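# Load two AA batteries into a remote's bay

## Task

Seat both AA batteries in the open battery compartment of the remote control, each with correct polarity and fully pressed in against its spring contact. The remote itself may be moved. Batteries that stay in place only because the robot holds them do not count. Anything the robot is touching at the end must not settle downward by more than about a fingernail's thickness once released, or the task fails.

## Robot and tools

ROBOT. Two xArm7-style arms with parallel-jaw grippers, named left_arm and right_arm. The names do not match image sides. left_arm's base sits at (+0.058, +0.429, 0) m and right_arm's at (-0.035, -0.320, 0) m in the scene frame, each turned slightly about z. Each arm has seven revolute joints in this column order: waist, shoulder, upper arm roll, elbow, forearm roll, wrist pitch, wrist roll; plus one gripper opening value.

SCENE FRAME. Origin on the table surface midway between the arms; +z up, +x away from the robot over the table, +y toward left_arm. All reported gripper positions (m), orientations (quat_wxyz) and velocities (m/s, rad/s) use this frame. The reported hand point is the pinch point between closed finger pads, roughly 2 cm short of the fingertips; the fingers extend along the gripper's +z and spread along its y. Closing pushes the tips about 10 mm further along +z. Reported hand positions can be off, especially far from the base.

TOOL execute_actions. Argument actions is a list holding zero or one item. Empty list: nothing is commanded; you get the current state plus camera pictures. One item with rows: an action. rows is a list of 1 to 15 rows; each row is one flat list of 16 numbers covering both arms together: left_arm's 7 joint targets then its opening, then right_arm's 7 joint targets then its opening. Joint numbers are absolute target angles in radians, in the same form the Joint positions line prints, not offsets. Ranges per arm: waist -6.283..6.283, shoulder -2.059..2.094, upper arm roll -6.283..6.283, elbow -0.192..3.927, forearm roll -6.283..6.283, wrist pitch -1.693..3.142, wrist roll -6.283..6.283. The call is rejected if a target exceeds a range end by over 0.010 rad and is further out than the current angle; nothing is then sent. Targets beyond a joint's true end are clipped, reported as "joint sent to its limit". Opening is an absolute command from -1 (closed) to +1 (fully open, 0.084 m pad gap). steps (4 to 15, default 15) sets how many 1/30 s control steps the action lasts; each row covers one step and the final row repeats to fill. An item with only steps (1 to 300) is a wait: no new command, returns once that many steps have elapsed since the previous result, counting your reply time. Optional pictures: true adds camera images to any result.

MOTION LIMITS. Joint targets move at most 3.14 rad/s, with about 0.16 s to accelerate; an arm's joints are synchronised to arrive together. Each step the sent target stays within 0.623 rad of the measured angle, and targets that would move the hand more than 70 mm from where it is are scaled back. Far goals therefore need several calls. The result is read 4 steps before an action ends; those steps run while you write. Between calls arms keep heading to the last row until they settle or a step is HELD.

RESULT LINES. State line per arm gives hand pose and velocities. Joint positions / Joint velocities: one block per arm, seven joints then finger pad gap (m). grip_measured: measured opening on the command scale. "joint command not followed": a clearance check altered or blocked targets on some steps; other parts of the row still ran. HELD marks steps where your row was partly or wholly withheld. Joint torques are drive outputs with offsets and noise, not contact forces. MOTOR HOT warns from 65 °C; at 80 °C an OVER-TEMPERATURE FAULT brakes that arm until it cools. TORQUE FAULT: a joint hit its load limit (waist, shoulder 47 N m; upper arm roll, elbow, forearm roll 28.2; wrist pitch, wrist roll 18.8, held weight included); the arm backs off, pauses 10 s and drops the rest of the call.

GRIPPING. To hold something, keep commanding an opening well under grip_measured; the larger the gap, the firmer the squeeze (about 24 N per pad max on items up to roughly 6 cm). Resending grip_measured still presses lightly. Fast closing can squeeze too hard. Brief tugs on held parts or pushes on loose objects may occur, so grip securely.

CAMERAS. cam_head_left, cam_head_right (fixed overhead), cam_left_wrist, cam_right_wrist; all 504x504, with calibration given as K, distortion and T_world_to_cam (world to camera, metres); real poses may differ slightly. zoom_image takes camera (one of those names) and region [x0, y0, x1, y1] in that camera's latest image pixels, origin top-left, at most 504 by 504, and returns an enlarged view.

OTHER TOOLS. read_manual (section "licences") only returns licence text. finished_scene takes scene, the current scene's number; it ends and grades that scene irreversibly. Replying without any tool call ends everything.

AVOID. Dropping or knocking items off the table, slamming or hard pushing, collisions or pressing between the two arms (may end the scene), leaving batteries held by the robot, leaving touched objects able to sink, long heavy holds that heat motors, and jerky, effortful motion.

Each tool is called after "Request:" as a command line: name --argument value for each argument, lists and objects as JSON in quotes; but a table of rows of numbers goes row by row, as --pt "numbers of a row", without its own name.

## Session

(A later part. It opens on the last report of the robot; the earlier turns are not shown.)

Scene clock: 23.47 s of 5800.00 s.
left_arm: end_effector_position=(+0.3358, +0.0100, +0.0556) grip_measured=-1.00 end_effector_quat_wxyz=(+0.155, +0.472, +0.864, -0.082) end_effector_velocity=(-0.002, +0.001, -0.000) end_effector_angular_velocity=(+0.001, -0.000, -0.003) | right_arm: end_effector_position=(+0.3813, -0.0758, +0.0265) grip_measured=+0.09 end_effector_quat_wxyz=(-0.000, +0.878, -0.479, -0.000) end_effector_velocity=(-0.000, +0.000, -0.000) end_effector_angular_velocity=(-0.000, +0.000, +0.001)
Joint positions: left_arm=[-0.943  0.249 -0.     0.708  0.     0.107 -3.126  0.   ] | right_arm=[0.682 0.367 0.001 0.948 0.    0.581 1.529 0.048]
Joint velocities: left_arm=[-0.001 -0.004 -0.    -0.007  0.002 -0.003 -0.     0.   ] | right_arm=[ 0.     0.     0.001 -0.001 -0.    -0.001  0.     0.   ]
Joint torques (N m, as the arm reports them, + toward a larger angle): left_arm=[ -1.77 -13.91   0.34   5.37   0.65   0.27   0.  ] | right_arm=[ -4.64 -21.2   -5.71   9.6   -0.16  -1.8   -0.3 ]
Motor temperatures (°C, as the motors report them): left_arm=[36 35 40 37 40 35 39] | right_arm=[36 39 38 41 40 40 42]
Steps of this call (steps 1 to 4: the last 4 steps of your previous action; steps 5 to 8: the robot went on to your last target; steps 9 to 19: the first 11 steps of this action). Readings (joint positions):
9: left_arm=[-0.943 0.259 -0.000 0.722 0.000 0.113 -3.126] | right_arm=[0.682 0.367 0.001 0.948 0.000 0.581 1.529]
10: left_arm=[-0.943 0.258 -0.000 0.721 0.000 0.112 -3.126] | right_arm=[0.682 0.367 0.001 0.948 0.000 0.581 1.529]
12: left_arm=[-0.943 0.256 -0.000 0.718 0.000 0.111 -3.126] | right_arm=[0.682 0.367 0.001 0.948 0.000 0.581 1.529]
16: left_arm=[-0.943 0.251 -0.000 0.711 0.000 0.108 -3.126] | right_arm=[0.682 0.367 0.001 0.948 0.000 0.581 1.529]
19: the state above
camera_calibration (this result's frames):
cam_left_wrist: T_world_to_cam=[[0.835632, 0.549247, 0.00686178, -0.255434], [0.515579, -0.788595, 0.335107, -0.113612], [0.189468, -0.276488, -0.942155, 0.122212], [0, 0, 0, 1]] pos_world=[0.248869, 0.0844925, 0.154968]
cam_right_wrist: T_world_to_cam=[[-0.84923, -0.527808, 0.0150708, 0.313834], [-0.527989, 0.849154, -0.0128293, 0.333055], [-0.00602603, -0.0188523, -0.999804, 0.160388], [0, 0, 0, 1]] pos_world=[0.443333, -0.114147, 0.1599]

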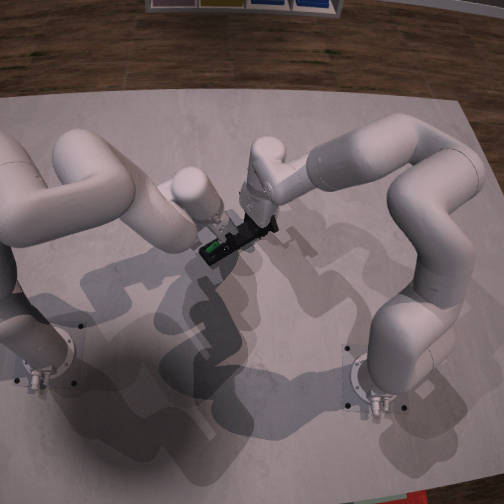

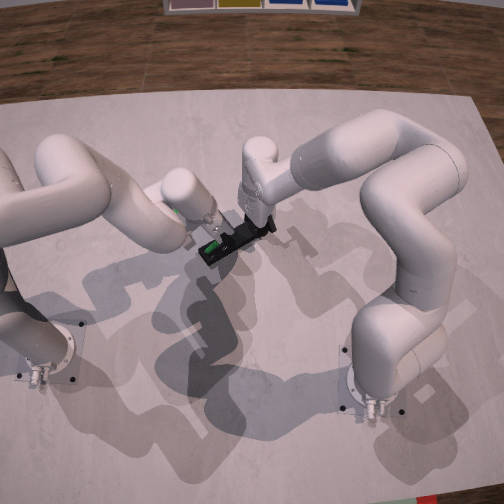

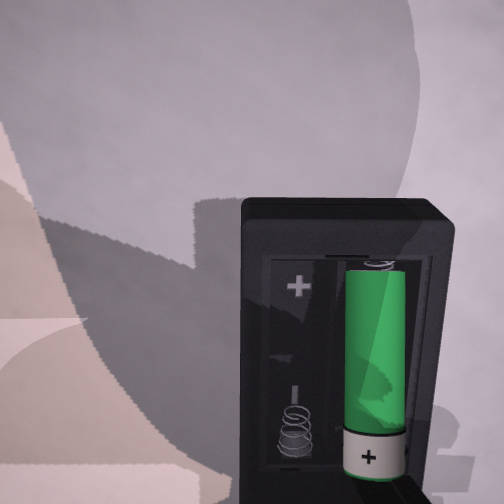

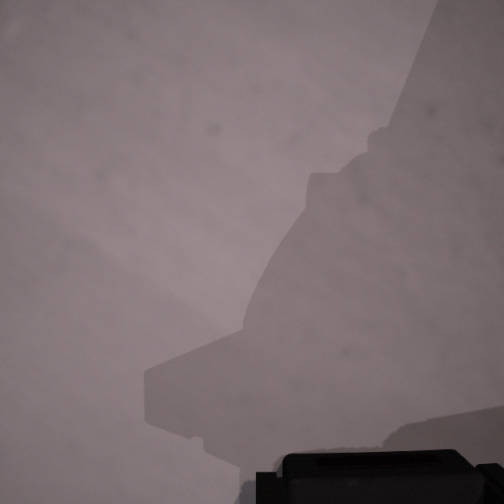

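Request:
execute_actions --actions '[{"rows":[[-0.9425,0.2514,0,0.7071,0,0.1057,-3.126,-1,0.6816,0.367,0,0.9484,0,0.5814,1.529,-0.25],[-0.9425,0.2536,0,0.7074,0,0.1039,-3.126,-1,0.6816,0.367,0,0.9484,0,0.5814,1.529,-0.25],[-0.9425,0.2557,0,0.7077,0,0.1021,-3.126,-1,0.6816,0.367,0,0.9484,0,0.5814,1.529,-0.25],[-0.9425,0.2578,0,0.708,0,0.1002,-3.126,-1,0.6816,0.367,0,0.9484,0,0.5814,1.529,-0.25],[-0.9425,0.26,0,0.7083,0,0.0984,-3.126,-1,0.6816,0.367,0,0.9484,0,0.5814,1.529,-0.25],[-0.9425,0.2621,0,0.7086,0,0.0966,-3.126,-1,0.6816,0.367,0,0.9484,0,0.5814,1.529,-0.25],[-0.9425,0.2642,0,0.7089,0,0.0948,-3.126,-1,0.6816,0.367,0,0.9484,0,0.5814,1.529,-0.25],[-0.9425,0.2664,0,0.7093,0,0.093,-3.126,-1,0.6816,0.367,0,0.9484,0,0.5814,1.529,-0.25],[-0.9425,0.2685,0,0.7096,0,0.0912,-3.126,-1,0.6816,0.367,0,0.9484,0,0.5814,1.529,-0.25],[-0.9425,0.2706,0,0.7099,0,0.0893,-3.126,-1,0.6816,0.367,0,0.9484,0,0.5814,1.529,-0.25],[-0.9425,0.2728,0,0.7102,0,0.0875,-3.126,-1,0.6816,0.367,0,0.9484,0,0.5814,1.529,-0.25],[-0.9425,0.2749,0,0.7105,0,0.0857,-3.126,-1,0.6816,0.367,0,0.9484,0,0.5814,1.529,-0.25]],"steps":15}]'

Request:
execute_actions --actions '[{"steps":6}]' --pictures true

Scene clock: 24.37 s of 5800.00 s.
left_arm: end_effector_position=(+0.3360, +0.0097, +0.0492) grip_measured=-1.00 end_effector_quat_wxyz=(+0.155, +0.472, +0.864, -0.081) end_effector_velocity=(+0.001, -0.002, -0.020) end_effector_angular_velocity=(+0.000, +0.000, +0.000) | right_arm: end_effector_position=(+0.3811, -0.0755, +0.0265) grip_measured=+0.09 end_effector_quat_wxyz=(-0.000, +0.878, -0.479, -0.000) end_effector_velocity=(-0.001, +0.000, -0.000) end_effector_angular_velocity=(-0.001, +0.001, +0.002)
Joint positions: left_arm=[-0.943  0.269 -0.     0.71   0.     0.09  -3.126  0.   ] | right_arm=[0.682 0.367 0.001 0.948 0.    0.581 1.529 0.048]
Joint velocities: left_arm=[-0.     0.064 -0.     0.008 -0.    -0.055 -0.     0.   ] | right_arm=[ 0.001 -0.     0.001 -0.001 -0.     0.001  0.    -0.   ]
Joint torques (N m, as the arm reports them, + toward a larger angle): left_arm=[ -1.68 -13.26   0.52   3.38   0.59   1.27   0.16] | right_arm=[ -8.48 -21.18  -9.45   9.61  -0.49  -1.74  -0.33]
Motor temperatures (°C, as the motors report them): left_arm=[36 35 40 37 40 35 39] | right_arm=[36 39 38 41 40 40 42]
Steps of this call (steps 1 to 4: the last 4 steps of your previous action; steps 5 to 15: the robot went on to your last target; step 16: nothing new was sent; steps 17 to 27: the first 11 steps of this action). Readings (joint positions):
17: left_arm=[-0.943 0.249 -0.000 0.707 0.000 0.107 -3.126] | right_arm=[0.682 0.367 0.000 0.948 0.000 0.581 1.529]
18: left_arm=[-0.943 0.250 -0.000 0.708 0.000 0.106 -3.126] | right_arm=[0.682 0.367 0.000 0.948 0.000 0.581 1.529]
20: left_arm=[-0.943 0.253 -0.000 0.708 0.000 0.103 -3.126] | right_arm=[0.682 0.367 0.000 0.948 0.000 0.581 1.529]
24: left_arm=[-0.943 0.262 -0.000 0.709 0.000 0.096 -3.126] | right_arm=[0.682 0.367 0.001 0.948 0.000 0.581 1.529]
27: the state above

Scene clock: 24.57 s of 5800.00 s.
left_arm: end_effector_position=(+0.3360, +0.0097, +0.0471) grip_measured=-1.00 end_effector_quat_wxyz=(+0.154, +0.472, +0.864, -0.081) end_effector_velocity=(-0.000, +0.001, +0.000) end_effector_angular_velocity=(-0.000, +0.001, +0.004) | right_arm: end_effector_position=(+0.3811, -0.0754, +0.0265) grip_measured=+0.09 end_effector_quat_wxyz=(-0.000, +0.878, -0.479, -0.000) end_effector_velocity=(-0.000, -0.001, -0.000) end_effector_angular_velocity=(-0.001, +0.002, -0.001)
Joint positions: left_arm=[-0.943  0.275 -0.     0.711  0.     0.085 -3.126  0.   ] | right_arm=[0.682 0.367 0.001 0.948 0.    0.581 1.529 0.048]
Joint velocities: left_arm=[ 0.    -0.002  0.    -0.002 -0.002  0.    -0.002  0.   ] | right_arm=[-0.001  0.    -0.001 -0.001  0.     0.001 -0.    -0.   ]
Joint torques (N m, as the arm reports them, + toward a larger angle): left_arm=[ -1.32 -12.73   0.65   2.85   0.38   1.37   0.21] | right_arm=[ -9.67 -21.33 -10.85   9.61  -0.7   -1.7   -0.32]
Motor temperatures (°C, as the motors report them): left_arm=[36 35 40 37 40 35 39] | right_arm=[36 39 38 41 40 40 42]
Kept back: nothing.
Steps of this call (steps 1 to 4: the last 4 steps of your previous action; steps 5 to 6: the robot went on to your last target). Readings (joint positions):
1: left_arm=[-0.943 0.271 -0.000 0.711 0.000 0.089 -3.126] | right_arm=[0.682 0.367 0.001 0.948 0.000 0.581 1.529]
2: left_arm=[-0.943 0.273 -0.000 0.711 0.000 0.087 -3.126] | right_arm=[0.682 0.367 0.001 0.948 0.000 0.581 1.529]
4: left_arm=[-0.943 0.275 -0.000 0.711 0.000 0.086 -3.126] | right_arm=[0.682 0.367 0.001 0.948 0.000 0.581 1.529]
6: the state above
camera_calibration (this result's frames):
cam_left_wrist: T_world_to_cam=[[0.835641, 0.549233, 0.00684866, -0.255373], [0.515873, -0.789044, 0.333595, -0.111054], [0.188625, -0.275233, -0.942692, 0.114329], [0, 0, 0, 1]] pos_world=[0.249125, 0.0840995, 0.146573]
cam_right_wrist: T_world_to_cam=[[-0.848742, -0.528593, 0.0150486, 0.313611], [-0.528771, 0.848672, -0.0125409, 0.332766], [-0.0061423, -0.0186013, -0.999808, 0.160455], [0, 0, 0, 1]] pos_world=[0.443118, -0.113651, 0.159878]

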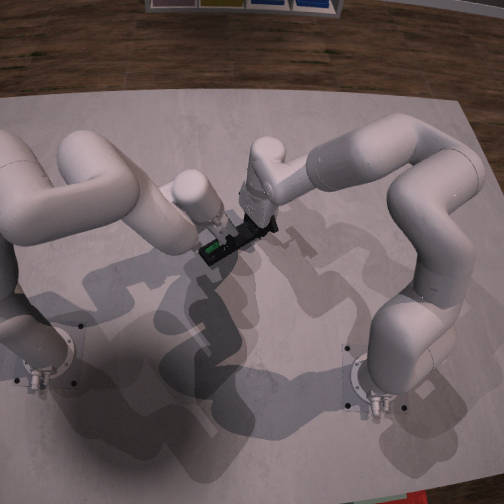

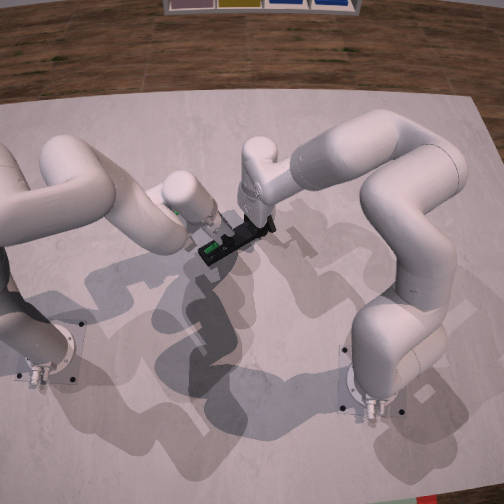

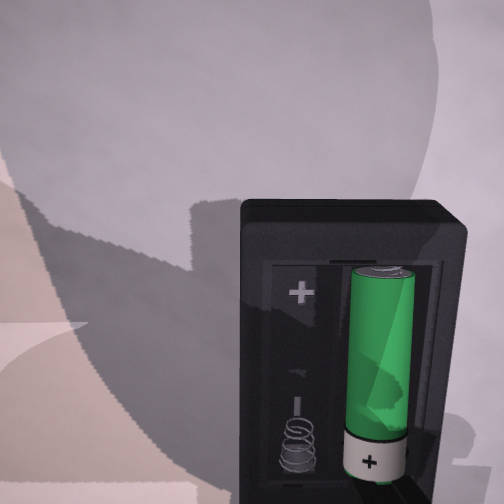

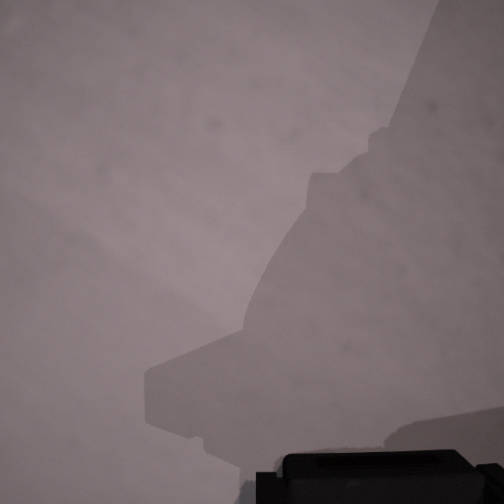

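Request:
execute_actions --actions '[{"rows":[[-0.9425,0.2765,0,0.7124,0,0.0859,-3.126,-1,0.6816,0.367,0,0.9484,0,0.5814,1.529,-0.25],[-0.9425,0.2782,0,0.7143,0,0.0861,-3.126,-1,0.6816,0.367,0,0.9484,0,0.5814,1.529,-0.25],[-0.9425,0.2798,0,0.7161,0,0.0863,-3.126,-1,0.6816,0.367,0,0.9484,0,0.5814,1.529,-0.25],[-0.9425,0.2814,0,0.718,0,0.0866,-3.126,-1,0.6816,0.367,0,0.9484,0,0.5814,1.529,-0.25],[-0.9425,0.2826,0,0.7198,0,0.0872,-3.126,-1,0.6816,0.367,0,0.9484,0,0.5814,1.529,-0.25],[-0.9425,0.2838,0,0.7217,0,0.0879,-3.126,-1,0.6816,0.367,0,0.9484,0,0.5814,1.529,-0.25],[-0.9425,0.285,0,0.7235,0,0.0885,-3.126,-1,0.6816,0.367,0,0.9484,0,0.5814,1.529,-0.25],[-0.9425,0.2862,0,0.7254,0,0.0892,-3.126,-1,0.6816,0.367,0,0.9484,0,0.5814,1.529,-0.25],[-0.9425,0.2874,0,0.7272,0,0.0898,-3.126,-1,0.6816,0.367,0,0.9484,0,0.5814,1.529,-0.25],[-0.9425,0.2886,0,0.7291,0,0.0905,-3.126,-1,0.6816,0.367,0,0.9484,0,0.5814,1.529,-0.25],[-0.9425,0.2898,0,0.7309,0,0.0911,-3.126,-1,0.6816,0.367,0,0.9484,0,0.5814,1.529,-0.25],[-0.9425,0.2906,0,0.7328,0,0.0922,-3.126,-1,0.6816,0.367,0,0.9484,0,0.5814,1.529,-0.25]],"steps":15}]' --pictures true

Scene clock: 25.23 s of 5800.00 s.
left_arm: end_effector_position=(+0.3378, +0.0072, +0.0450) grip_measured=-1.00 end_effector_quat_wxyz=(+0.153, +0.472, +0.864, -0.080) end_effector_velocity=(+0.007, -0.009, -0.004) end_effector_angular_velocity=(+0.008, +0.006, +0.002) | right_arm: end_effector_position=(+0.3820, -0.0771, +0.0265) grip_measured=+0.09 end_effector_quat_wxyz=(+0.000, +0.877, -0.480, +0.000) end_effector_velocity=(+0.003, -0.004, +0.000) end_effector_angular_velocity=(-0.001, -0.002, -0.010)
Joint positions: left_arm=[-0.942  0.288  0.     0.726 -0.     0.091 -3.126  0.   ] | right_arm=[ 0.681  0.367 -0.001  0.948 -0.     0.581  1.529  0.048]
Joint velocities: left_arm=[ 0.001  0.037  0.     0.05  -0.001  0.023 -0.     0.   ] | right_arm=[-0.004 -0.    -0.006  0.001  0.    -0.001  0.    -0.   ]
Joint torques (N m, as the arm reports them, + toward a larger angle): left_arm=[ -1.72 -14.48   0.5    4.12   0.55   0.79   0.08] | right_arm=[ -8.45 -21.06  -9.62   9.65  -0.52  -1.82  -0.26]
Motor temperatures (°C, as the motors report them): left_arm=[36 35 40 37 40 35 39] | right_arm=[36 39 38 41 40 40 42]
Steps of this call (steps 1 to 9: the robot went on to your last target; steps 10 to 20: the first 11 steps of this action). Readings (joint positions):
10: left_arm=[-0.943 0.275 -0.000 0.711 -0.000 0.085 -3.126] | right_arm=[0.682 0.367 0.001 0.948 0.000 0.581 1.529]
11: left_arm=[-0.943 0.275 -0.000 0.712 -0.000 0.086 -3.126] | right_arm=[0.682 0.367 0.001 0.948 0.000 0.581 1.529]
13: left_arm=[-0.943 0.278 -0.000 0.714 -0.000 0.086 -3.126] | right_arm=[0.682 0.367 0.000 0.948 0.000 0.581 1.529]
17: left_arm=[-0.942 0.284 0.000 0.721 -0.000 0.089 -3.126] | right_arm=[0.681 0.367 -0.001 0.948 -0.000 0.582 1.529]
20: the state above
camera_calibration (this result's frames):
cam_left_wrist: T_world_to_cam=[[0.835555, 0.549364, 0.00686772, -0.255453], [0.51674, -0.790059, 0.329829, -0.113439], [0.186622, -0.272042, -0.944016, 0.112067], [0, 0, 0, 1]] pos_world=[0.25115, 0.0812, 0.144963]
cam_right_wrist: T_world_to_cam=[[-0.850499, -0.525757, 0.0152125, 0.31439], [-0.525946, 0.850409, -0.0136457, 0.333862], [-0.00576249, -0.0196066, -0.999791, 0.160196], [0, 0, 0, 1]] pos_world=[0.443904, -0.115485, 0.159936]

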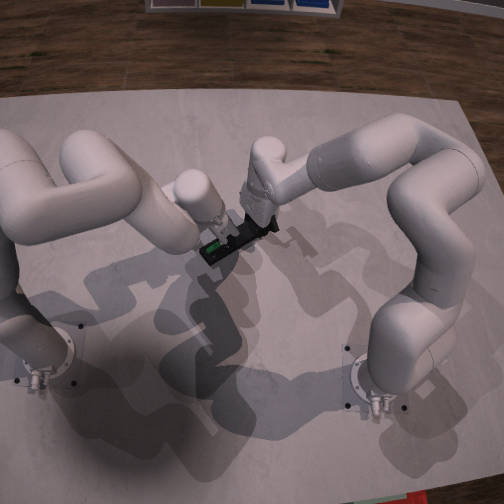

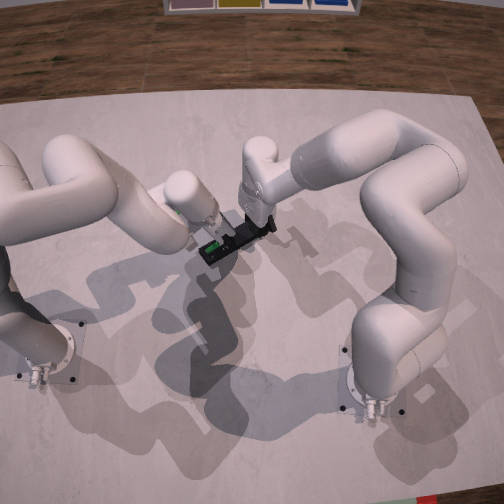

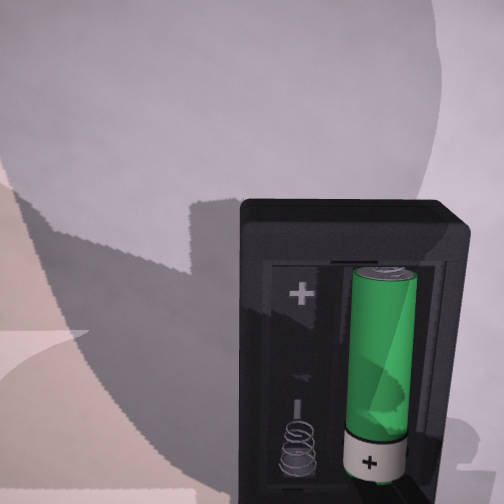

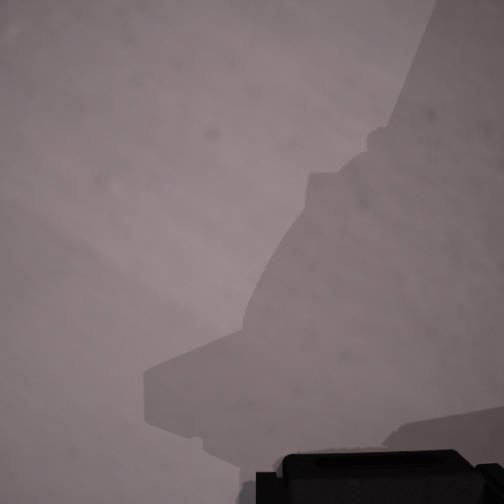

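Request:
execute_actions --actions '[{"rows":[[-0.9425,0.2918,0,0.7347,0,0.0929,-3.126,-1,0.6816,0.367,0,0.9484,0,0.5814,1.529,-0.25],[-0.9425,0.293,0,0.7365,0,0.0935,-3.126,-1,0.6816,0.367,0,0.9484,0,0.5814,1.529,-0.25],[-0.9425,0.2942,0,0.7384,0,0.0942,-3.126,-1,0.6816,0.367,0,0.9484,0,0.5814,1.529,-0.25],[-0.9425,0.2954,0,0.7402,0,0.0948,-3.126,-1,0.6816,0.367,0,0.9484,0,0.5814,1.529,-0.25],[-0.9425,0.2966,0,0.7421,0,0.0955,-3.126,-1,0.6816,0.367,0,0.9484,0,0.5814,1.529,-0.25],[-0.9425,0.2978,0,0.744,0,0.0962,-3.126,-1,0.6816,0.367,0,0.9484,0,0.5814,1.529,-0.25],[-0.9425,0.299,0,0.7458,0,0.0968,-3.126,-1,0.6816,0.367,0,0.9484,0,0.5814,1.529,-0.25],[-0.9425,0.3002,0,0.7477,0,0.0975,-3.126,-1,0.6816,0.367,0,0.9484,0,0.5814,1.529,-0.25],[-0.9425,0.3014,0,0.7495,0,0.0981,-3.126,-1,0.6816,0.367,0,0.9484,0,0.5814,1.529,-0.25],[-0.9425,0.3026,0,0.7514,0,0.0988,-3.126,-1,0.6816,0.367,0,0.9484,0,0.5814,1.529,-0.25],[-0.9425,0.3038,0,0.7532,0,0.0994,-3.126,-1,0.6816,0.367,0,0.9484,0,0.5814,1.529,-0.25],[-0.9425,0.305,0,0.7551,0,0.1001,-3.126,-1,0.6816,0.367,0,0.9484,0,0.5814,1.529,-0.25]],"steps":15}]' --pictures true

Scene clock: 26.00 s of 5800.00 s.
left_arm: end_effector_position=(+0.3412, +0.0023, +0.0452) grip_measured=-1.00 end_effector_quat_wxyz=(+0.153, +0.472, +0.865, -0.080) end_effector_velocity=(+0.009, -0.011, +0.000) end_effector_angular_velocity=(+0.001, -0.000, +0.001) | right_arm: end_effector_position=(+0.3829, -0.0785, +0.0265) grip_measured=+0.09 end_effector_quat_wxyz=(+0.000, +0.877, -0.481, +0.001) end_effector_velocity=(+0.004, -0.006, +0.000) end_effector_angular_velocity=(-0.003, -0.002, -0.012)
Joint positions: left_arm=[-0.942  0.301  0.     0.748 -0.     0.1   -3.126  0.   ] | right_arm=[ 0.68   0.367 -0.003  0.948 -0.     0.581  1.529  0.048]
Joint velocities: left_arm=[0.002 0.032 0.001 0.053 0.001 0.021 0.    0.   ] | right_arm=[-0.005  0.    -0.008  0.001 -0.002  0.     0.001 -0.   ]
Joint torques (N m, as the arm reports them, + toward a larger angle): left_arm=[ -1.88 -14.75   0.06   8.12   0.61  -1.11   0.24] | right_arm=[  2.13 -21.35   0.9    9.62   0.66  -1.69  -0.33]
Motor temperatures (°C, as the motors report them): left_arm=[36 35 40 37 40 35 39] | right_arm=[36 39 38 41 40 40 42]
Steps of this call (steps 1 to 4: the last 4 steps of your previous action; steps 5 to 12: the robot went on to your last target; steps 13 to 23: the first 11 steps of this action). Readings (joint positions):
13: left_arm=[-0.942 0.291 0.000 0.732 -0.000 0.093 -3.126] | right_arm=[0.681 0.367 -0.002 0.948 -0.000 0.581 1.529]
14: left_arm=[-0.942 0.292 0.000 0.732 -0.000 0.093 -3.126] | right_arm=[0.681 0.367 -0.001 0.948 -0.000 0.581 1.529]
16: left_arm=[-0.942 0.294 0.000 0.736 -0.000 0.094 -3.126] | right_arm=[0.681 0.367 -0.001 0.948 -0.000 0.581 1.529]
20: left_arm=[-0.942 0.298 0.000 0.742 -0.000 0.097 -3.126] | right_arm=[0.680 0.367 -0.002 0.948 -0.000 0.581 1.529]
23: the state above
camera_calibration (this result's frames):
cam_left_wrist: T_world_to_cam=[[0.835432, 0.54955, 0.00691375, -0.25557], [0.51689, -0.789932, 0.329897, -0.11912], [0.186756, -0.272033, -0.943992, 0.110234], [0, 0, 0, 1]] pos_world=[0.254496, 0.0763386, 0.145125]
cam_right_wrist: T_world_to_cam=[[-0.852021, -0.523291, 0.0150711, 0.315178], [-0.523481, 0.851914, -0.0144982, 0.334696], [-0.00525253, -0.0202422, -0.999781, 0.159921], [0, 0, 0, 1]] pos_world=[0.444585, -0.116965, 0.159988]

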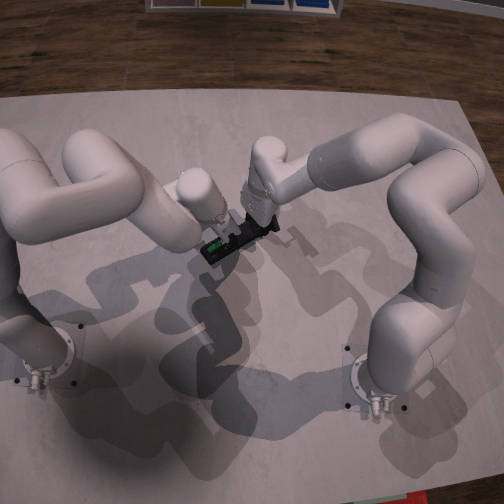

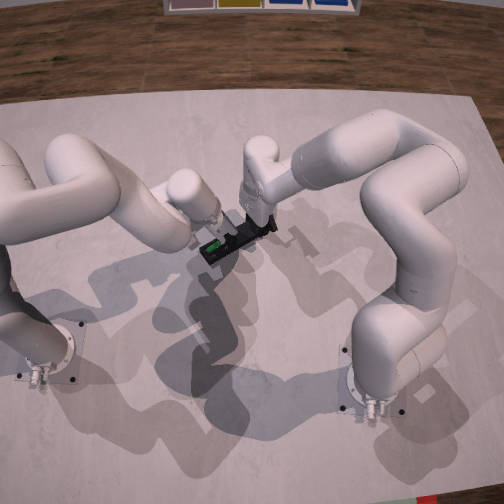

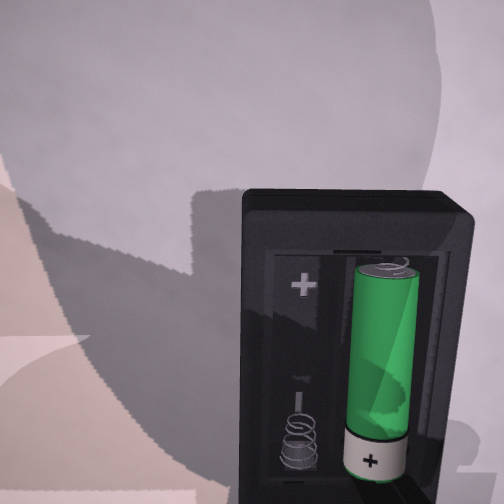

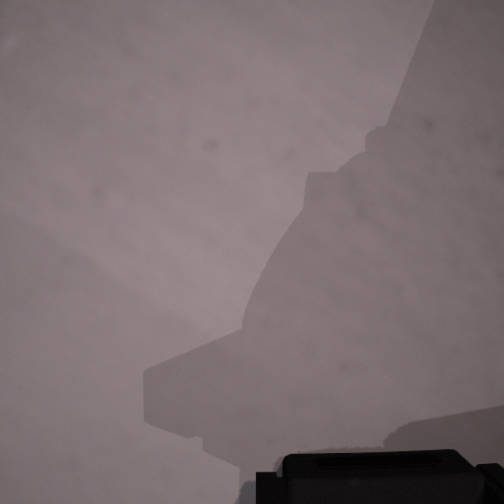

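Request:
execute_actions --actions '[{"rows":[[-0.9425,0.302,0,0.7551,0,0.103,-3.126,-1,0.6816,0.367,0,0.9484,0,0.5814,1.529,-0.25],[-0.9425,0.299,0,0.7551,0,0.106,-3.126,-1,0.6816,0.367,0,0.9484,0,0.5814,1.529,-0.25],[-0.9425,0.295,0,0.7551,0,0.110,-3.126,-1,0.6816,0.367,0,0.9484,0,0.5814,1.529,-0.25],[-0.9425,0.29,0,0.7553,0,0.1153,-3.126,-1,0.6816,0.367,0,0.9484,0,0.5814,1.529,-0.25],[-0.9425,0.28,0,0.7556,0,0.1256,-3.126,-1,0.6816,0.367,0,0.9484,0,0.5814,1.529,-0.25],[-0.9425,0.265,0,0.756,0,0.141,-3.126,-1,0.6816,0.367,0,0.9484,0,0.5814,1.529,-0.25],[-0.9425,0.25,0,0.757,0,0.157,-3.126,-1,0.6816,0.367,0,0.9484,0,0.5814,1.529,-0.25],[-0.9425,0.235,0,0.757,0,0.172,-3.126,-1,0.6816,0.367,0,0.9484,0,0.5814,1.529,-0.25],[-0.9425,0.22,0,0.757,0,0.187,-3.126,-1,0.6816,0.367,0,0.9484,0,0.5814,1.529,-0.25]],"steps":15}]' --pictures true

Scene clock: 26.70 s of 5800.00 s.
left_arm: end_effector_position=(+0.3430, -0.0009, +0.0749) grip_measured=-1.00 end_effector_quat_wxyz=(+0.155, +0.472, +0.864, -0.082) end_effector_velocity=(+0.023, -0.035, +0.139) end_effector_angular_velocity=(-0.129, -0.086, -0.003) | right_arm: end_effector_position=(+0.3809, -0.0752, +0.0265) grip_measured=+0.09 end_effector_quat_wxyz=(-0.000, +0.878, -0.478, -0.000) end_effector_velocity=(+0.008, -0.014, +0.000) end_effector_angular_velocity=(-0.006, -0.005, -0.029)
Joint positions: left_arm=[-0.943  0.227 -0.     0.758  0.     0.178 -3.126  0.   ] | right_arm=[0.682 0.367 0.001 0.948 0.    0.581 1.529 0.048]
Joint velocities: left_arm=[ 0.001 -0.283 -0.001  0.055  0.001  0.183  0.001  0.   ] | right_arm=[-0.011 -0.001 -0.02  -0.    -0.    -0.001 -0.001  0.   ]
Joint torques (N m, as the arm reports them, + toward a larger angle): left_arm=[-1.86 -9.58  0.15  7.62  0.6  -1.12  0.08] | right_arm=[  0.57 -21.22  -0.31   9.65   0.44  -1.78  -0.33]
Motor temperatures (°C, as the motors report them): left_arm=[36 35 40 37 40 35 39] | right_arm=[36 39 38 41 40 40 42]
Steps of this call (steps 1 to 4: the last 4 steps of your previous action; steps 5 to 10: the robot went on to your last target; steps 11 to 21: the first 11 steps of this action). Readings (joint positions):
11: left_arm=[-0.942 0.305 0.000 0.754 -0.000 0.101 -3.126] | right_arm=[0.680 0.367 -0.003 0.948 -0.000 0.581 1.529]
12: left_arm=[-0.942 0.304 0.000 0.754 -0.000 0.102 -3.126] | right_arm=[0.680 0.367 -0.003 0.948 -0.000 0.581 1.529]
14: left_arm=[-0.943 0.300 -0.000 0.755 0.000 0.107 -3.126] | right_arm=[0.682 0.367 0.002 0.948 0.000 0.581 1.529]
18: left_arm=[-0.943 0.269 -0.000 0.755 0.000 0.141 -3.126] | right_arm=[0.684 0.367 0.005 0.948 0.000 0.582 1.529]
21: the state above
camera_calibration (this result's frames):
cam_left_wrist: T_world_to_cam=[[0.835669, 0.549191, 0.00685314, -0.255606], [0.515479, -0.788556, 0.335353, -0.132354], [0.189577, -0.276711, -0.942068, 0.135986], [0, 0, 0, 1]] pos_world=[0.256048, 0.0736369, 0.174245]
cam_right_wrist: T_world_to_cam=[[-0.848553, -0.528895, 0.0151138, 0.313499], [-0.529074, 0.848485, -0.0124269, 0.332649], [-0.00625128, -0.0185412, -0.999809, 0.16051], [0, 0, 0, 1]] pos_world=[0.44302, -0.113464, 0.159875]

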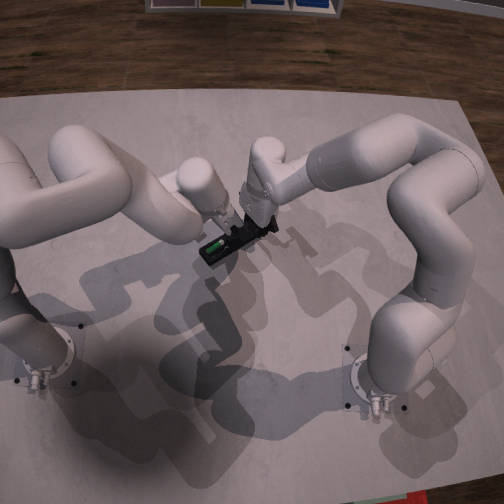

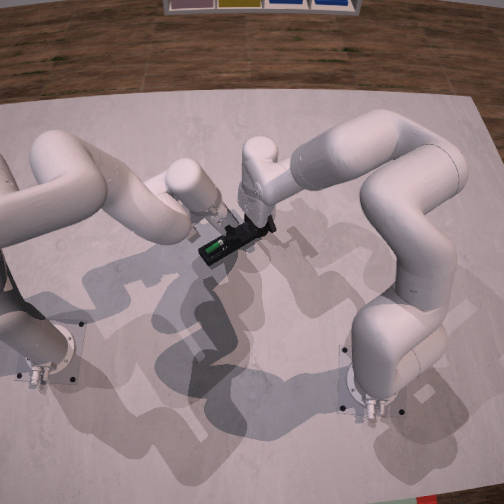

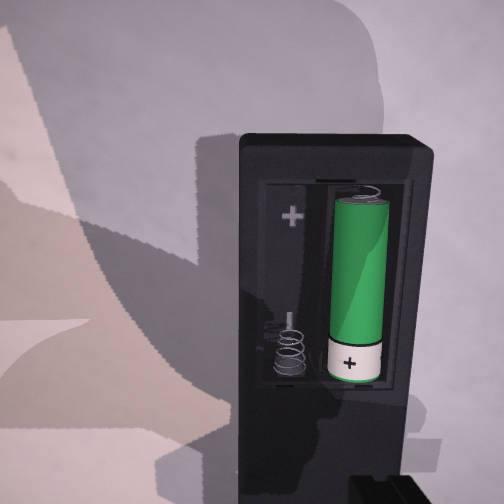

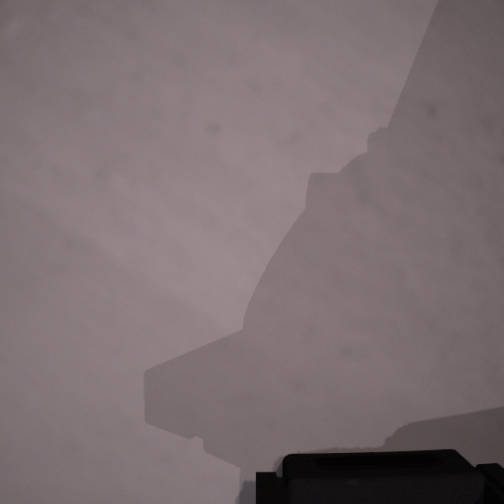

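Request:
execute_actions --actions '[{"rows":[[-0.9425,0.2693,0,0.9624,0,0.6931,-3.126,-1,0.6816,0.367,0,0.9484,0,0.5814,1.529,-0.25]],"steps":14}]'

Request:
execute_actions --actions '[{"rows":[[-0.9425,0.285,0,0.9595,0,0.6745,-3.126,-1,0.6816,0.367,0,0.9484,0,0.5814,1.529,-0.25],[-0.9425,0.298,0,0.957,0,0.659,-3.126,-1,0.6816,0.367,0,0.9484,0,0.5814,1.529,-0.25],[-0.9425,0.307,0,0.9554,0,0.6484,-3.126,-1,0.6816,0.367,0,0.9484,0,0.5814,1.529,-0.25],[-0.9425,0.312,0,0.9544,0,0.6424,-3.126,-1,0.6816,0.367,0,0.9484,0,0.5814,1.529,-0.25],[-0.9425,0.315,0,0.9539,0,0.6389,-3.126,-1,0.6816,0.367,0,0.9484,0,0.5814,1.529,-0.25],[-0.9425,0.3175,0,0.9534,0,0.6359,-3.126,-1,0.6816,0.367,0,0.9484,0,0.5814,1.529,-0.25],[-0.9425,0.3195,0,0.953,0,0.6335,-3.126,-1,0.6816,0.367,0,0.9484,0,0.5814,1.529,-0.25],[-0.9425,0.3215,0,0.9527,0,0.6312,-3.126,-1,0.6816,0.367,0,0.9484,0,0.5814,1.529,-0.25],[-0.9425,0.3235,0,0.9523,0,0.6288,-3.126,-1,0.6816,0.367,0,0.9484,0,0.5814,1.529,-0.25],[-0.9425,0.325,0,0.952,0,0.627,-3.126,-1,0.6816,0.367,0,0.9484,0,0.5814,1.529,-0.25],[-0.9425,0.3261,0,0.9518,0,0.6257,-3.126,-1,0.6816,0.367,0,0.9484,0,0.5814,1.529,-0.25]],"steps":15}]'

Scene clock: 27.70 s of 5800.00 s.
left_arm: end_effector_position=(+0.3277, +0.0224, +0.0710) grip_measured=-1.00 end_effector_quat_wxyz=(+0.012, +0.479, +0.878, -0.006) end_effector_velocity=(-0.031, +0.048, +0.020) end_effector_angular_velocity=(+0.438, +0.290, -0.001) | right_arm: end_effector_position=(+0.3816, -0.0762, +0.0265) grip_measured=+0.09 end_effector_quat_wxyz=(-0.000, +0.878, -0.479, +0.000) end_effector_velocity=(+0.000, -0.000, +0.000) end_effector_angular_velocity=(+0.001, -0.000, -0.002)
Joint positions: left_arm=[-0.942  0.266  0.     0.954  0.     0.661 -3.126  0.   ] | right_arm=[0.682 0.367 0.    0.948 0.    0.581 1.529 0.048]
Joint velocities: left_arm=[0.    0.067 0.    0.328 0.002 0.786 0.001 0.   ] | right_arm=[-0.    -0.    -0.    -0.     0.001 -0.     0.     0.   ]
Joint torques (N m, as the arm reports them, + toward a larger angle): left_arm=[ -2.12 -17.76   0.14   6.78   0.61  -1.53   0.05] | right_arm=[  0.15 -21.13  -0.67   9.57   0.42  -1.72  -0.35]
Motor temperatures (°C, as the motors report them): left_arm=[36 35 40 37 40 35 39] | right_arm=[36 39 38 41 40 40 42]
Steps of this call (steps 1 to 4: the last 4 steps of your previous action; steps 5 to 15: the robot went on to your last target; steps 16 to 20: nothing new was sent; steps 21 to 30: the first 10 steps of this action). Readings (joint positions):
21: left_arm=[-0.943 0.220 0.000 0.757 0.000 0.187 -3.126] | right_arm=[0.682 0.367 0.000 0.948 0.000 0.581 1.529]
22: left_arm=[-0.943 0.221 -0.000 0.760 -0.000 0.195 -3.126] | right_arm=[0.682 0.367 0.000 0.948 0.000 0.581 1.529]
24: left_arm=[-0.943 0.227 -0.000 0.785 -0.000 0.262 -3.126] | right_arm=[0.682 0.367 0.000 0.948 0.000 0.581 1.529]
28: left_arm=[-0.942 0.258 0.000 0.914 0.000 0.568 -3.126] | right_arm=[0.682 0.367 0.000 0.948 0.000 0.581 1.529]
30: the state above

Scene clock: 28.20 s of 5800.00 s.
left_arm: end_effector_position=(+0.3253, +0.0257, +0.0461) grip_measured=-1.00 end_effector_quat_wxyz=(+0.001, +0.479, +0.878, -0.000) end_effector_velocity=(+0.005, -0.007, -0.010) end_effector_angular_velocity=(-0.022, -0.015, -0.002) | right_arm: end_effector_position=(+0.3819, -0.0767, +0.0265) grip_measured=+0.09 end_effector_quat_wxyz=(+0.000, +0.877, -0.480, +0.000) end_effector_velocity=(+0.001, -0.001, -0.000) end_effector_angular_velocity=(-0.001, -0.001, -0.001)
Joint positions: left_arm=[-0.943  0.322 -0.     0.953 -0.     0.629 -3.126  0.   ] | right_arm=[ 0.681  0.367 -0.001  0.948 -0.     0.581  1.529  0.048]
Joint velocities: left_arm=[-0.     0.032  0.001  0.004  0.001 -0.054  0.001  0.   ] | right_arm=[-0.001  0.    -0.002  0.    -0.001 -0.001 -0.     0.   ]
Joint torques (N m, as the arm reports them, + toward a larger angle): left_arm=[ -1.51 -15.4    0.41   8.62   0.5   -1.08   0.18] | right_arm=[  1.48 -21.28   0.47   9.53   0.58  -1.61  -0.31]
Motor temperatures (°C, as the motors report them): left_arm=[36 35 40 37 40 35 39] | right_arm=[36 39 38 41 40 40 42]
Steps of this call (steps 1 to 4: the last 4 steps of your previous action; steps 5 to 15: the first 11 steps of this action). Readings (joint positions):
5: left_arm=[-0.943 0.270 -0.000 0.961 -0.000 0.692 -3.126] | right_arm=[0.682 0.367 0.000 0.948 0.000 0.581 1.529]
6: left_arm=[-0.943 0.273 -0.000 0.961 -0.000 0.686 -3.126] | right_arm=[0.682 0.367 0.000 0.948 0.000 0.581 1.529]
8: left_arm=[-0.943 0.293 -0.000 0.959 0.000 0.661 -3.126] | right_arm=[0.682 0.367 0.000 0.948 0.000 0.581 1.529]
12: left_arm=[-0.942 0.319 0.000 0.951 -0.000 0.637 -3.126] | right_arm=[0.682 0.367 -0.000 0.948 -0.000 0.581 1.529]
15: the state above

Now drag inward with slight down.

Request:
execute_actions --actions '[{"rows":[[-0.9425,0.325,0,0.9494,0,0.6244,-3.126,-1,0.6816,0.367,0,0.9484,0,0.5814,1.529,-0.25],[-0.9425,0.3239,0,0.9471,0,0.6232,-3.126,-1,0.6816,0.367,0,0.9484,0,0.5814,1.529,-0.25],[-0.9425,0.3228,0,0.9447,0,0.6219,-3.126,-1,0.6816,0.367,0,0.9484,0,0.5814,1.529,-0.25],[-0.9425,0.3216,0,0.9424,0,0.6208,-3.126,-1,0.6816,0.367,0,0.9484,0,0.5814,1.529,-0.25],[-0.9425,0.3205,0,0.94,0,0.6195,-3.126,-1,0.6816,0.367,0,0.9484,0,0.5814,1.529,-0.25],[-0.9425,0.3194,0,0.9377,0,0.6183,-3.126,-1,0.6816,0.367,0,0.9484,0,0.5814,1.529,-0.25],[-0.9425,0.3183,0,0.9353,0,0.617,-3.126,-1,0.6816,0.367,0,0.9484,0,0.5814,1.529,-0.25],[-0.9425,0.3172,0,0.9329,0,0.6157,-3.126,-1,0.6816,0.367,0,0.9484,0,0.5814,1.529,-0.25],[-0.9425,0.3161,0,0.9306,0,0.6145,-3.126,-1,0.6816,0.367,0,0.9484,0,0.5814,1.529,-0.25],[-0.9425,0.3149,0,0.9282,0,0.6133,-3.126,-1,0.6816,0.367,0,0.9484,0,0.5814,1.529,-0.25],[-0.9425,0.3138,0,0.9259,0,0.6121,-3.126,-1,0.6816,0.367,0,0.9484,0,0.5814,1.529,-0.25],[-0.9425,0.3127,0,0.9235,0,0.6108,-3.126,-1,0.6816,0.367,0,0.9484,0,0.5814,1.529,-0.25]],"steps":15}]'

Request:
execute_actions --actions '[{"steps":6}]'

Scene clock: 28.87 s of 5800.00 s.
left_arm: end_effector_position=(+0.3231, +0.0291, +0.0440) grip_measured=-1.00 end_effector_quat_wxyz=(+0.002, +0.479, +0.878, -0.001) end_effector_velocity=(-0.011, +0.015, -0.004) end_effector_angular_velocity=(+0.003, +0.003, +0.001) | right_arm: end_effector_position=(+0.3811, -0.0754, +0.0265) grip_measured=+0.09 end_effector_quat_wxyz=(-0.000, +0.878, -0.479, -0.000) end_effector_velocity=(+0.000, +0.000, +0.000) end_effector_angular_velocity=(+0.000, -0.001, +0.001)
Joint positions: left_arm=[-0.943  0.315 -0.     0.933 -0.     0.613 -3.126  0.   ] | right_arm=[0.682 0.367 0.001 0.948 0.    0.581 1.529 0.048]
Joint velocities: left_arm=[-0.001 -0.036  0.001 -0.072 -0.002 -0.032 -0.     0.   ] | right_arm=[ 0.001 -0.001 -0.001  0.001  0.     0.    -0.    -0.   ]
Joint torques (N m, as the arm reports them, + toward a larger angle): left_arm=[ -1.24 -12.59   0.47   5.3    0.65   0.5    0.19] | right_arm=[ -0.07 -21.63  -0.95   9.53   0.24  -1.51  -0.49]
Motor temperatures (°C, as the motors report them): left_arm=[36 35 40 37 40 35 39] | right_arm=[36 39 38 41 40 40 42]
Steps of this call (steps 1 to 4: the last 4 steps of your previous action; steps 5 to 9: the robot went on to your last target; steps 10 to 20: the first 11 steps of this action). Readings (joint positions):
10: left_arm=[-0.943 0.325 -0.000 0.953 -0.000 0.625 -3.126] | right_arm=[0.681 0.367 -0.001 0.948 -0.000 0.581 1.529]
11: left_arm=[-0.943 0.325 -0.000 0.952 -0.000 0.625 -3.126] | right_arm=[0.681 0.367 -0.001 0.948 -0.000 0.581 1.529]
13: left_arm=[-0.943 0.323 -0.000 0.948 -0.000 0.622 -3.126] | right_arm=[0.681 0.367 -0.000 0.948 0.000 0.581 1.529]
17: left_arm=[-0.943 0.318 -0.000 0.940 -0.000 0.616 -3.126] | right_arm=[0.682 0.367 0.001 0.948 0.000 0.581 1.529]
20: the state above

Scene clock: 29.07 s of 5800.00 s.
left_arm: end_effector_position=(+0.3220, +0.0307, +0.0435) grip_measured=-1.00 end_effector_quat_wxyz=(+0.002, +0.479, +0.878, -0.001) end_effector_velocity=(+0.001, +0.001, -0.001) end_effector_angular_velocity=(+0.001, +0.000, +0.002) | right_arm: end_effector_position=(+0.3812, -0.0755, +0.0265) grip_measured=+0.09 end_effector_quat_wxyz=(-0.000, +0.878, -0.479, -0.000) end_effector_velocity=(+0.000, -0.000, -0.000) end_effector_angular_velocity=(-0.000, +0.000, -0.003)
Joint positions: left_arm=[-0.943  0.311 -0.     0.926 -0.     0.61  -3.126  0.   ] | right_arm=[0.682 0.367 0.001 0.948 0.    0.581 1.529 0.048]
Joint velocities: left_arm=[ 0.002  0.001  0.    -0.     0.001 -0.    -0.     0.   ] | right_arm=[-0.    -0.    -0.001 -0.     0.001 -0.     0.001 -0.   ]
Joint torques (N m, as the arm reports them, + toward a larger angle): left_arm=[ -1.43 -11.92   0.58   4.4    0.57   0.98   0.21] | right_arm=[ -0.85 -21.65  -2.01   9.49   0.1   -1.43  -0.42]
Motor temperatures (°C, as the motors report them): left_arm=[36 35 40 37 40 35 39] | right_arm=[36 39 38 41 40 40 42]
Kept back: nothing.
Steps of this call (steps 1 to 4: the last 4 steps of your previous action; steps 5 to 6: the robot went on to your last target). Readings (joint positions):
1: left_arm=[-0.943 0.314 -0.000 0.930 -0.000 0.612 -3.126] | right_arm=[0.682 0.367 0.001 0.948 0.000 0.581 1.529]
2: left_arm=[-0.943 0.312 -0.000 0.928 -0.000 0.611 -3.126] | right_arm=[0.682 0.367 0.001 0.948 0.000 0.581 1.529]
4: left_arm=[-0.943 0.311 -0.000 0.926 -0.000 0.610 -3.126] | right_arm=[0.682 0.367 0.001 0.948 0.000 0.581 1.529]
6: the state above

Request:
execute_actions --actions '[{"rows":[[-0.9425,0.3117,0,0.9216,0,0.6099,-3.126,-1,0.6816,0.367,0,0.9484,0,0.5814,1.529,-0.25],[-0.9425,0.3107,0,0.9198,0,0.6091,-3.126,-1,0.6816,0.367,0,0.9484,0,0.5814,1.529,-0.25],[-0.9425,0.3097,0,0.9179,0,0.6082,-3.126,-1,0.6816,0.367,0,0.9484,0,0.5814,1.529,-0.25],[-0.9425,0.3087,0,0.9161,0,0.6074,-3.126,-1,0.6816,0.367,0,0.9484,0,0.5814,1.529,-0.25],[-0.9425,0.3077,0,0.9142,0,0.6065,-3.126,-1,0.6816,0.367,0,0.9484,0,0.5814,1.529,-0.25],[-0.9425,0.3067,0,0.9124,0,0.6057,-3.126,-1,0.6816,0.367,0,0.9484,0,0.5814,1.529,-0.25],[-0.9425,0.3057,0,0.9105,0,0.6048,-3.126,-1,0.6816,0.367,0,0.9484,0,0.5814,1.529,-0.25],[-0.9425,0.3047,0,0.9087,0,0.604,-3.126,-1,0.6816,0.367,0,0.9484,0,0.5814,1.529,-0.25],[-0.9425,0.3037,0,0.9068,0,0.6031,-3.126,-1,0.6816,0.367,0,0.9484,0,0.5814,1.529,-0.25],[-0.9425,0.3027,0,0.905,0,0.6023,-3.126,-1,0.6816,0.367,0,0.9484,0,0.5814,1.529,-0.25]],"steps":15}]' --pictures true

Scene clock: 29.87 s of 5800.00 s.
left_arm: end_effector_position=(+0.3190, +0.0356, +0.0413) grip_measured=-1.00 end_effector_quat_wxyz=(+0.000, +0.479, +0.878, -0.000) end_effector_velocity=(-0.006, +0.009, -0.000) end_effector_angular_velocity=(-0.001, -0.001, -0.003) | right_arm: end_effector_position=(+0.3814, -0.0759, +0.0265) grip_measured=+0.09 end_effector_quat_wxyz=(-0.000, +0.878, -0.479, -0.000) end_effector_velocity=(+0.000, -0.001, -0.000) end_effector_angular_velocity=(+0.000, +0.000, -0.003)
Joint positions: left_arm=[-0.942  0.304  0.     0.907  0.     0.603 -3.126  0.   ] | right_arm=[0.682 0.367 0.    0.948 0.    0.581 1.529 0.048]
Joint velocities: left_arm=[ 0.    -0.028 -0.    -0.045  0.001 -0.018  0.002  0.   ] | right_arm=[-0.001 -0.    -0.    -0.001  0.001 -0.     0.     0.   ]
Joint torques (N m, as the arm reports them, + toward a larger angle): left_arm=[ -1.45 -14.14   0.45   6.07   0.63   0.26   0.07] | right_arm=[ -3.04 -21.62  -3.98   9.61   0.03  -1.62  -0.34]
Motor temperatures (°C, as the motors report them): left_arm=[36 35 40 37 40 35 39] | right_arm=[36 39 38 41 40 40 42]
Steps of this call (steps 1 to 13: the robot went on to your last target; steps 14 to 24: the first 11 steps of this action). Readings (joint positions):
14: left_arm=[-0.943 0.313 -0.000 0.922 -0.000 0.611 -3.126] | right_arm=[0.682 0.367 0.001 0.948 0.000 0.581 1.529]
15: left_arm=[-0.943 0.313 -0.000 0.922 -0.000 0.611 -3.126] | right_arm=[0.682 0.367 0.000 0.948 0.000 0.581 1.529]
17: left_arm=[-0.942 0.311 0.000 0.919 0.000 0.609 -3.126] | right_arm=[0.682 0.367 0.000 0.948 0.000 0.581 1.529]
21: left_arm=[-0.942 0.307 0.000 0.912 0.000 0.605 -3.126] | right_arm=[0.682 0.367 0.000 0.948 0.000 0.581 1.529]
24: the state above
camera_calibration (this result's frames):
cam_left_wrist: T_world_to_cam=[[0.836653, 0.547712, 0.00474844, -0.25548], [0.54773, -0.836589, -0.0105259, -0.074238], [-0.00179268, 0.0114074, -0.999933, 0.172148], [0, 0, 0, 1]] pos_world=[0.254719, 0.0758593, 0.172568]
cam_right_wrist: T_world_to_cam=[[-0.849327, -0.527651, 0.0151183, 0.313863], [-0.527833, 0.84925, -0.0129074, 0.333133], [-0.00602865, -0.0189425, -0.999802, 0.160373], [0, 0, 0, 1]] pos_world=[0.443378, -0.114266, 0.159896]

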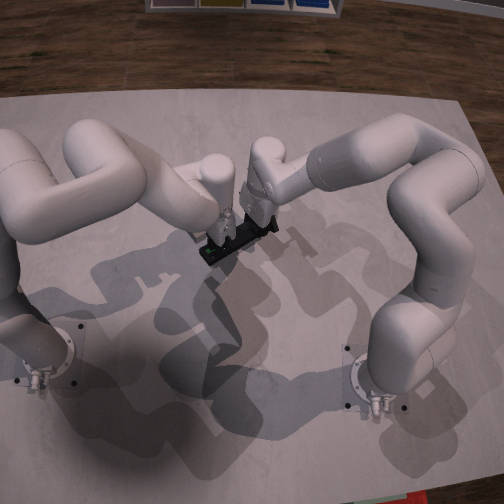

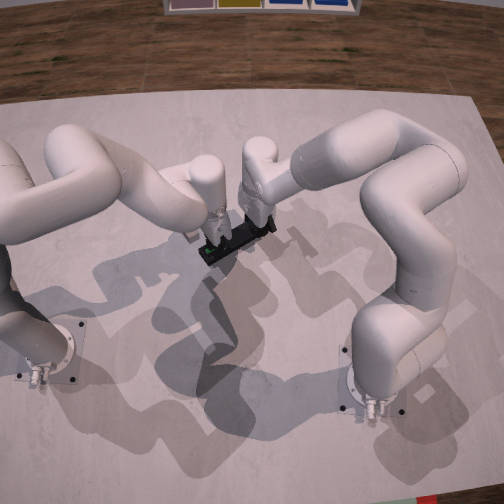

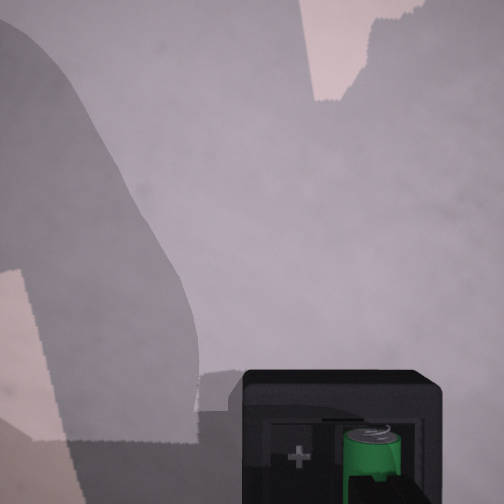

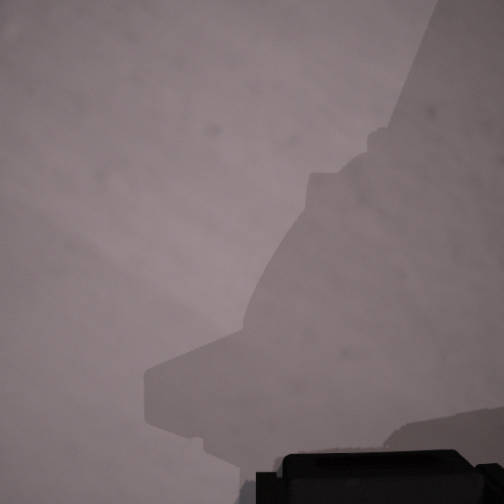

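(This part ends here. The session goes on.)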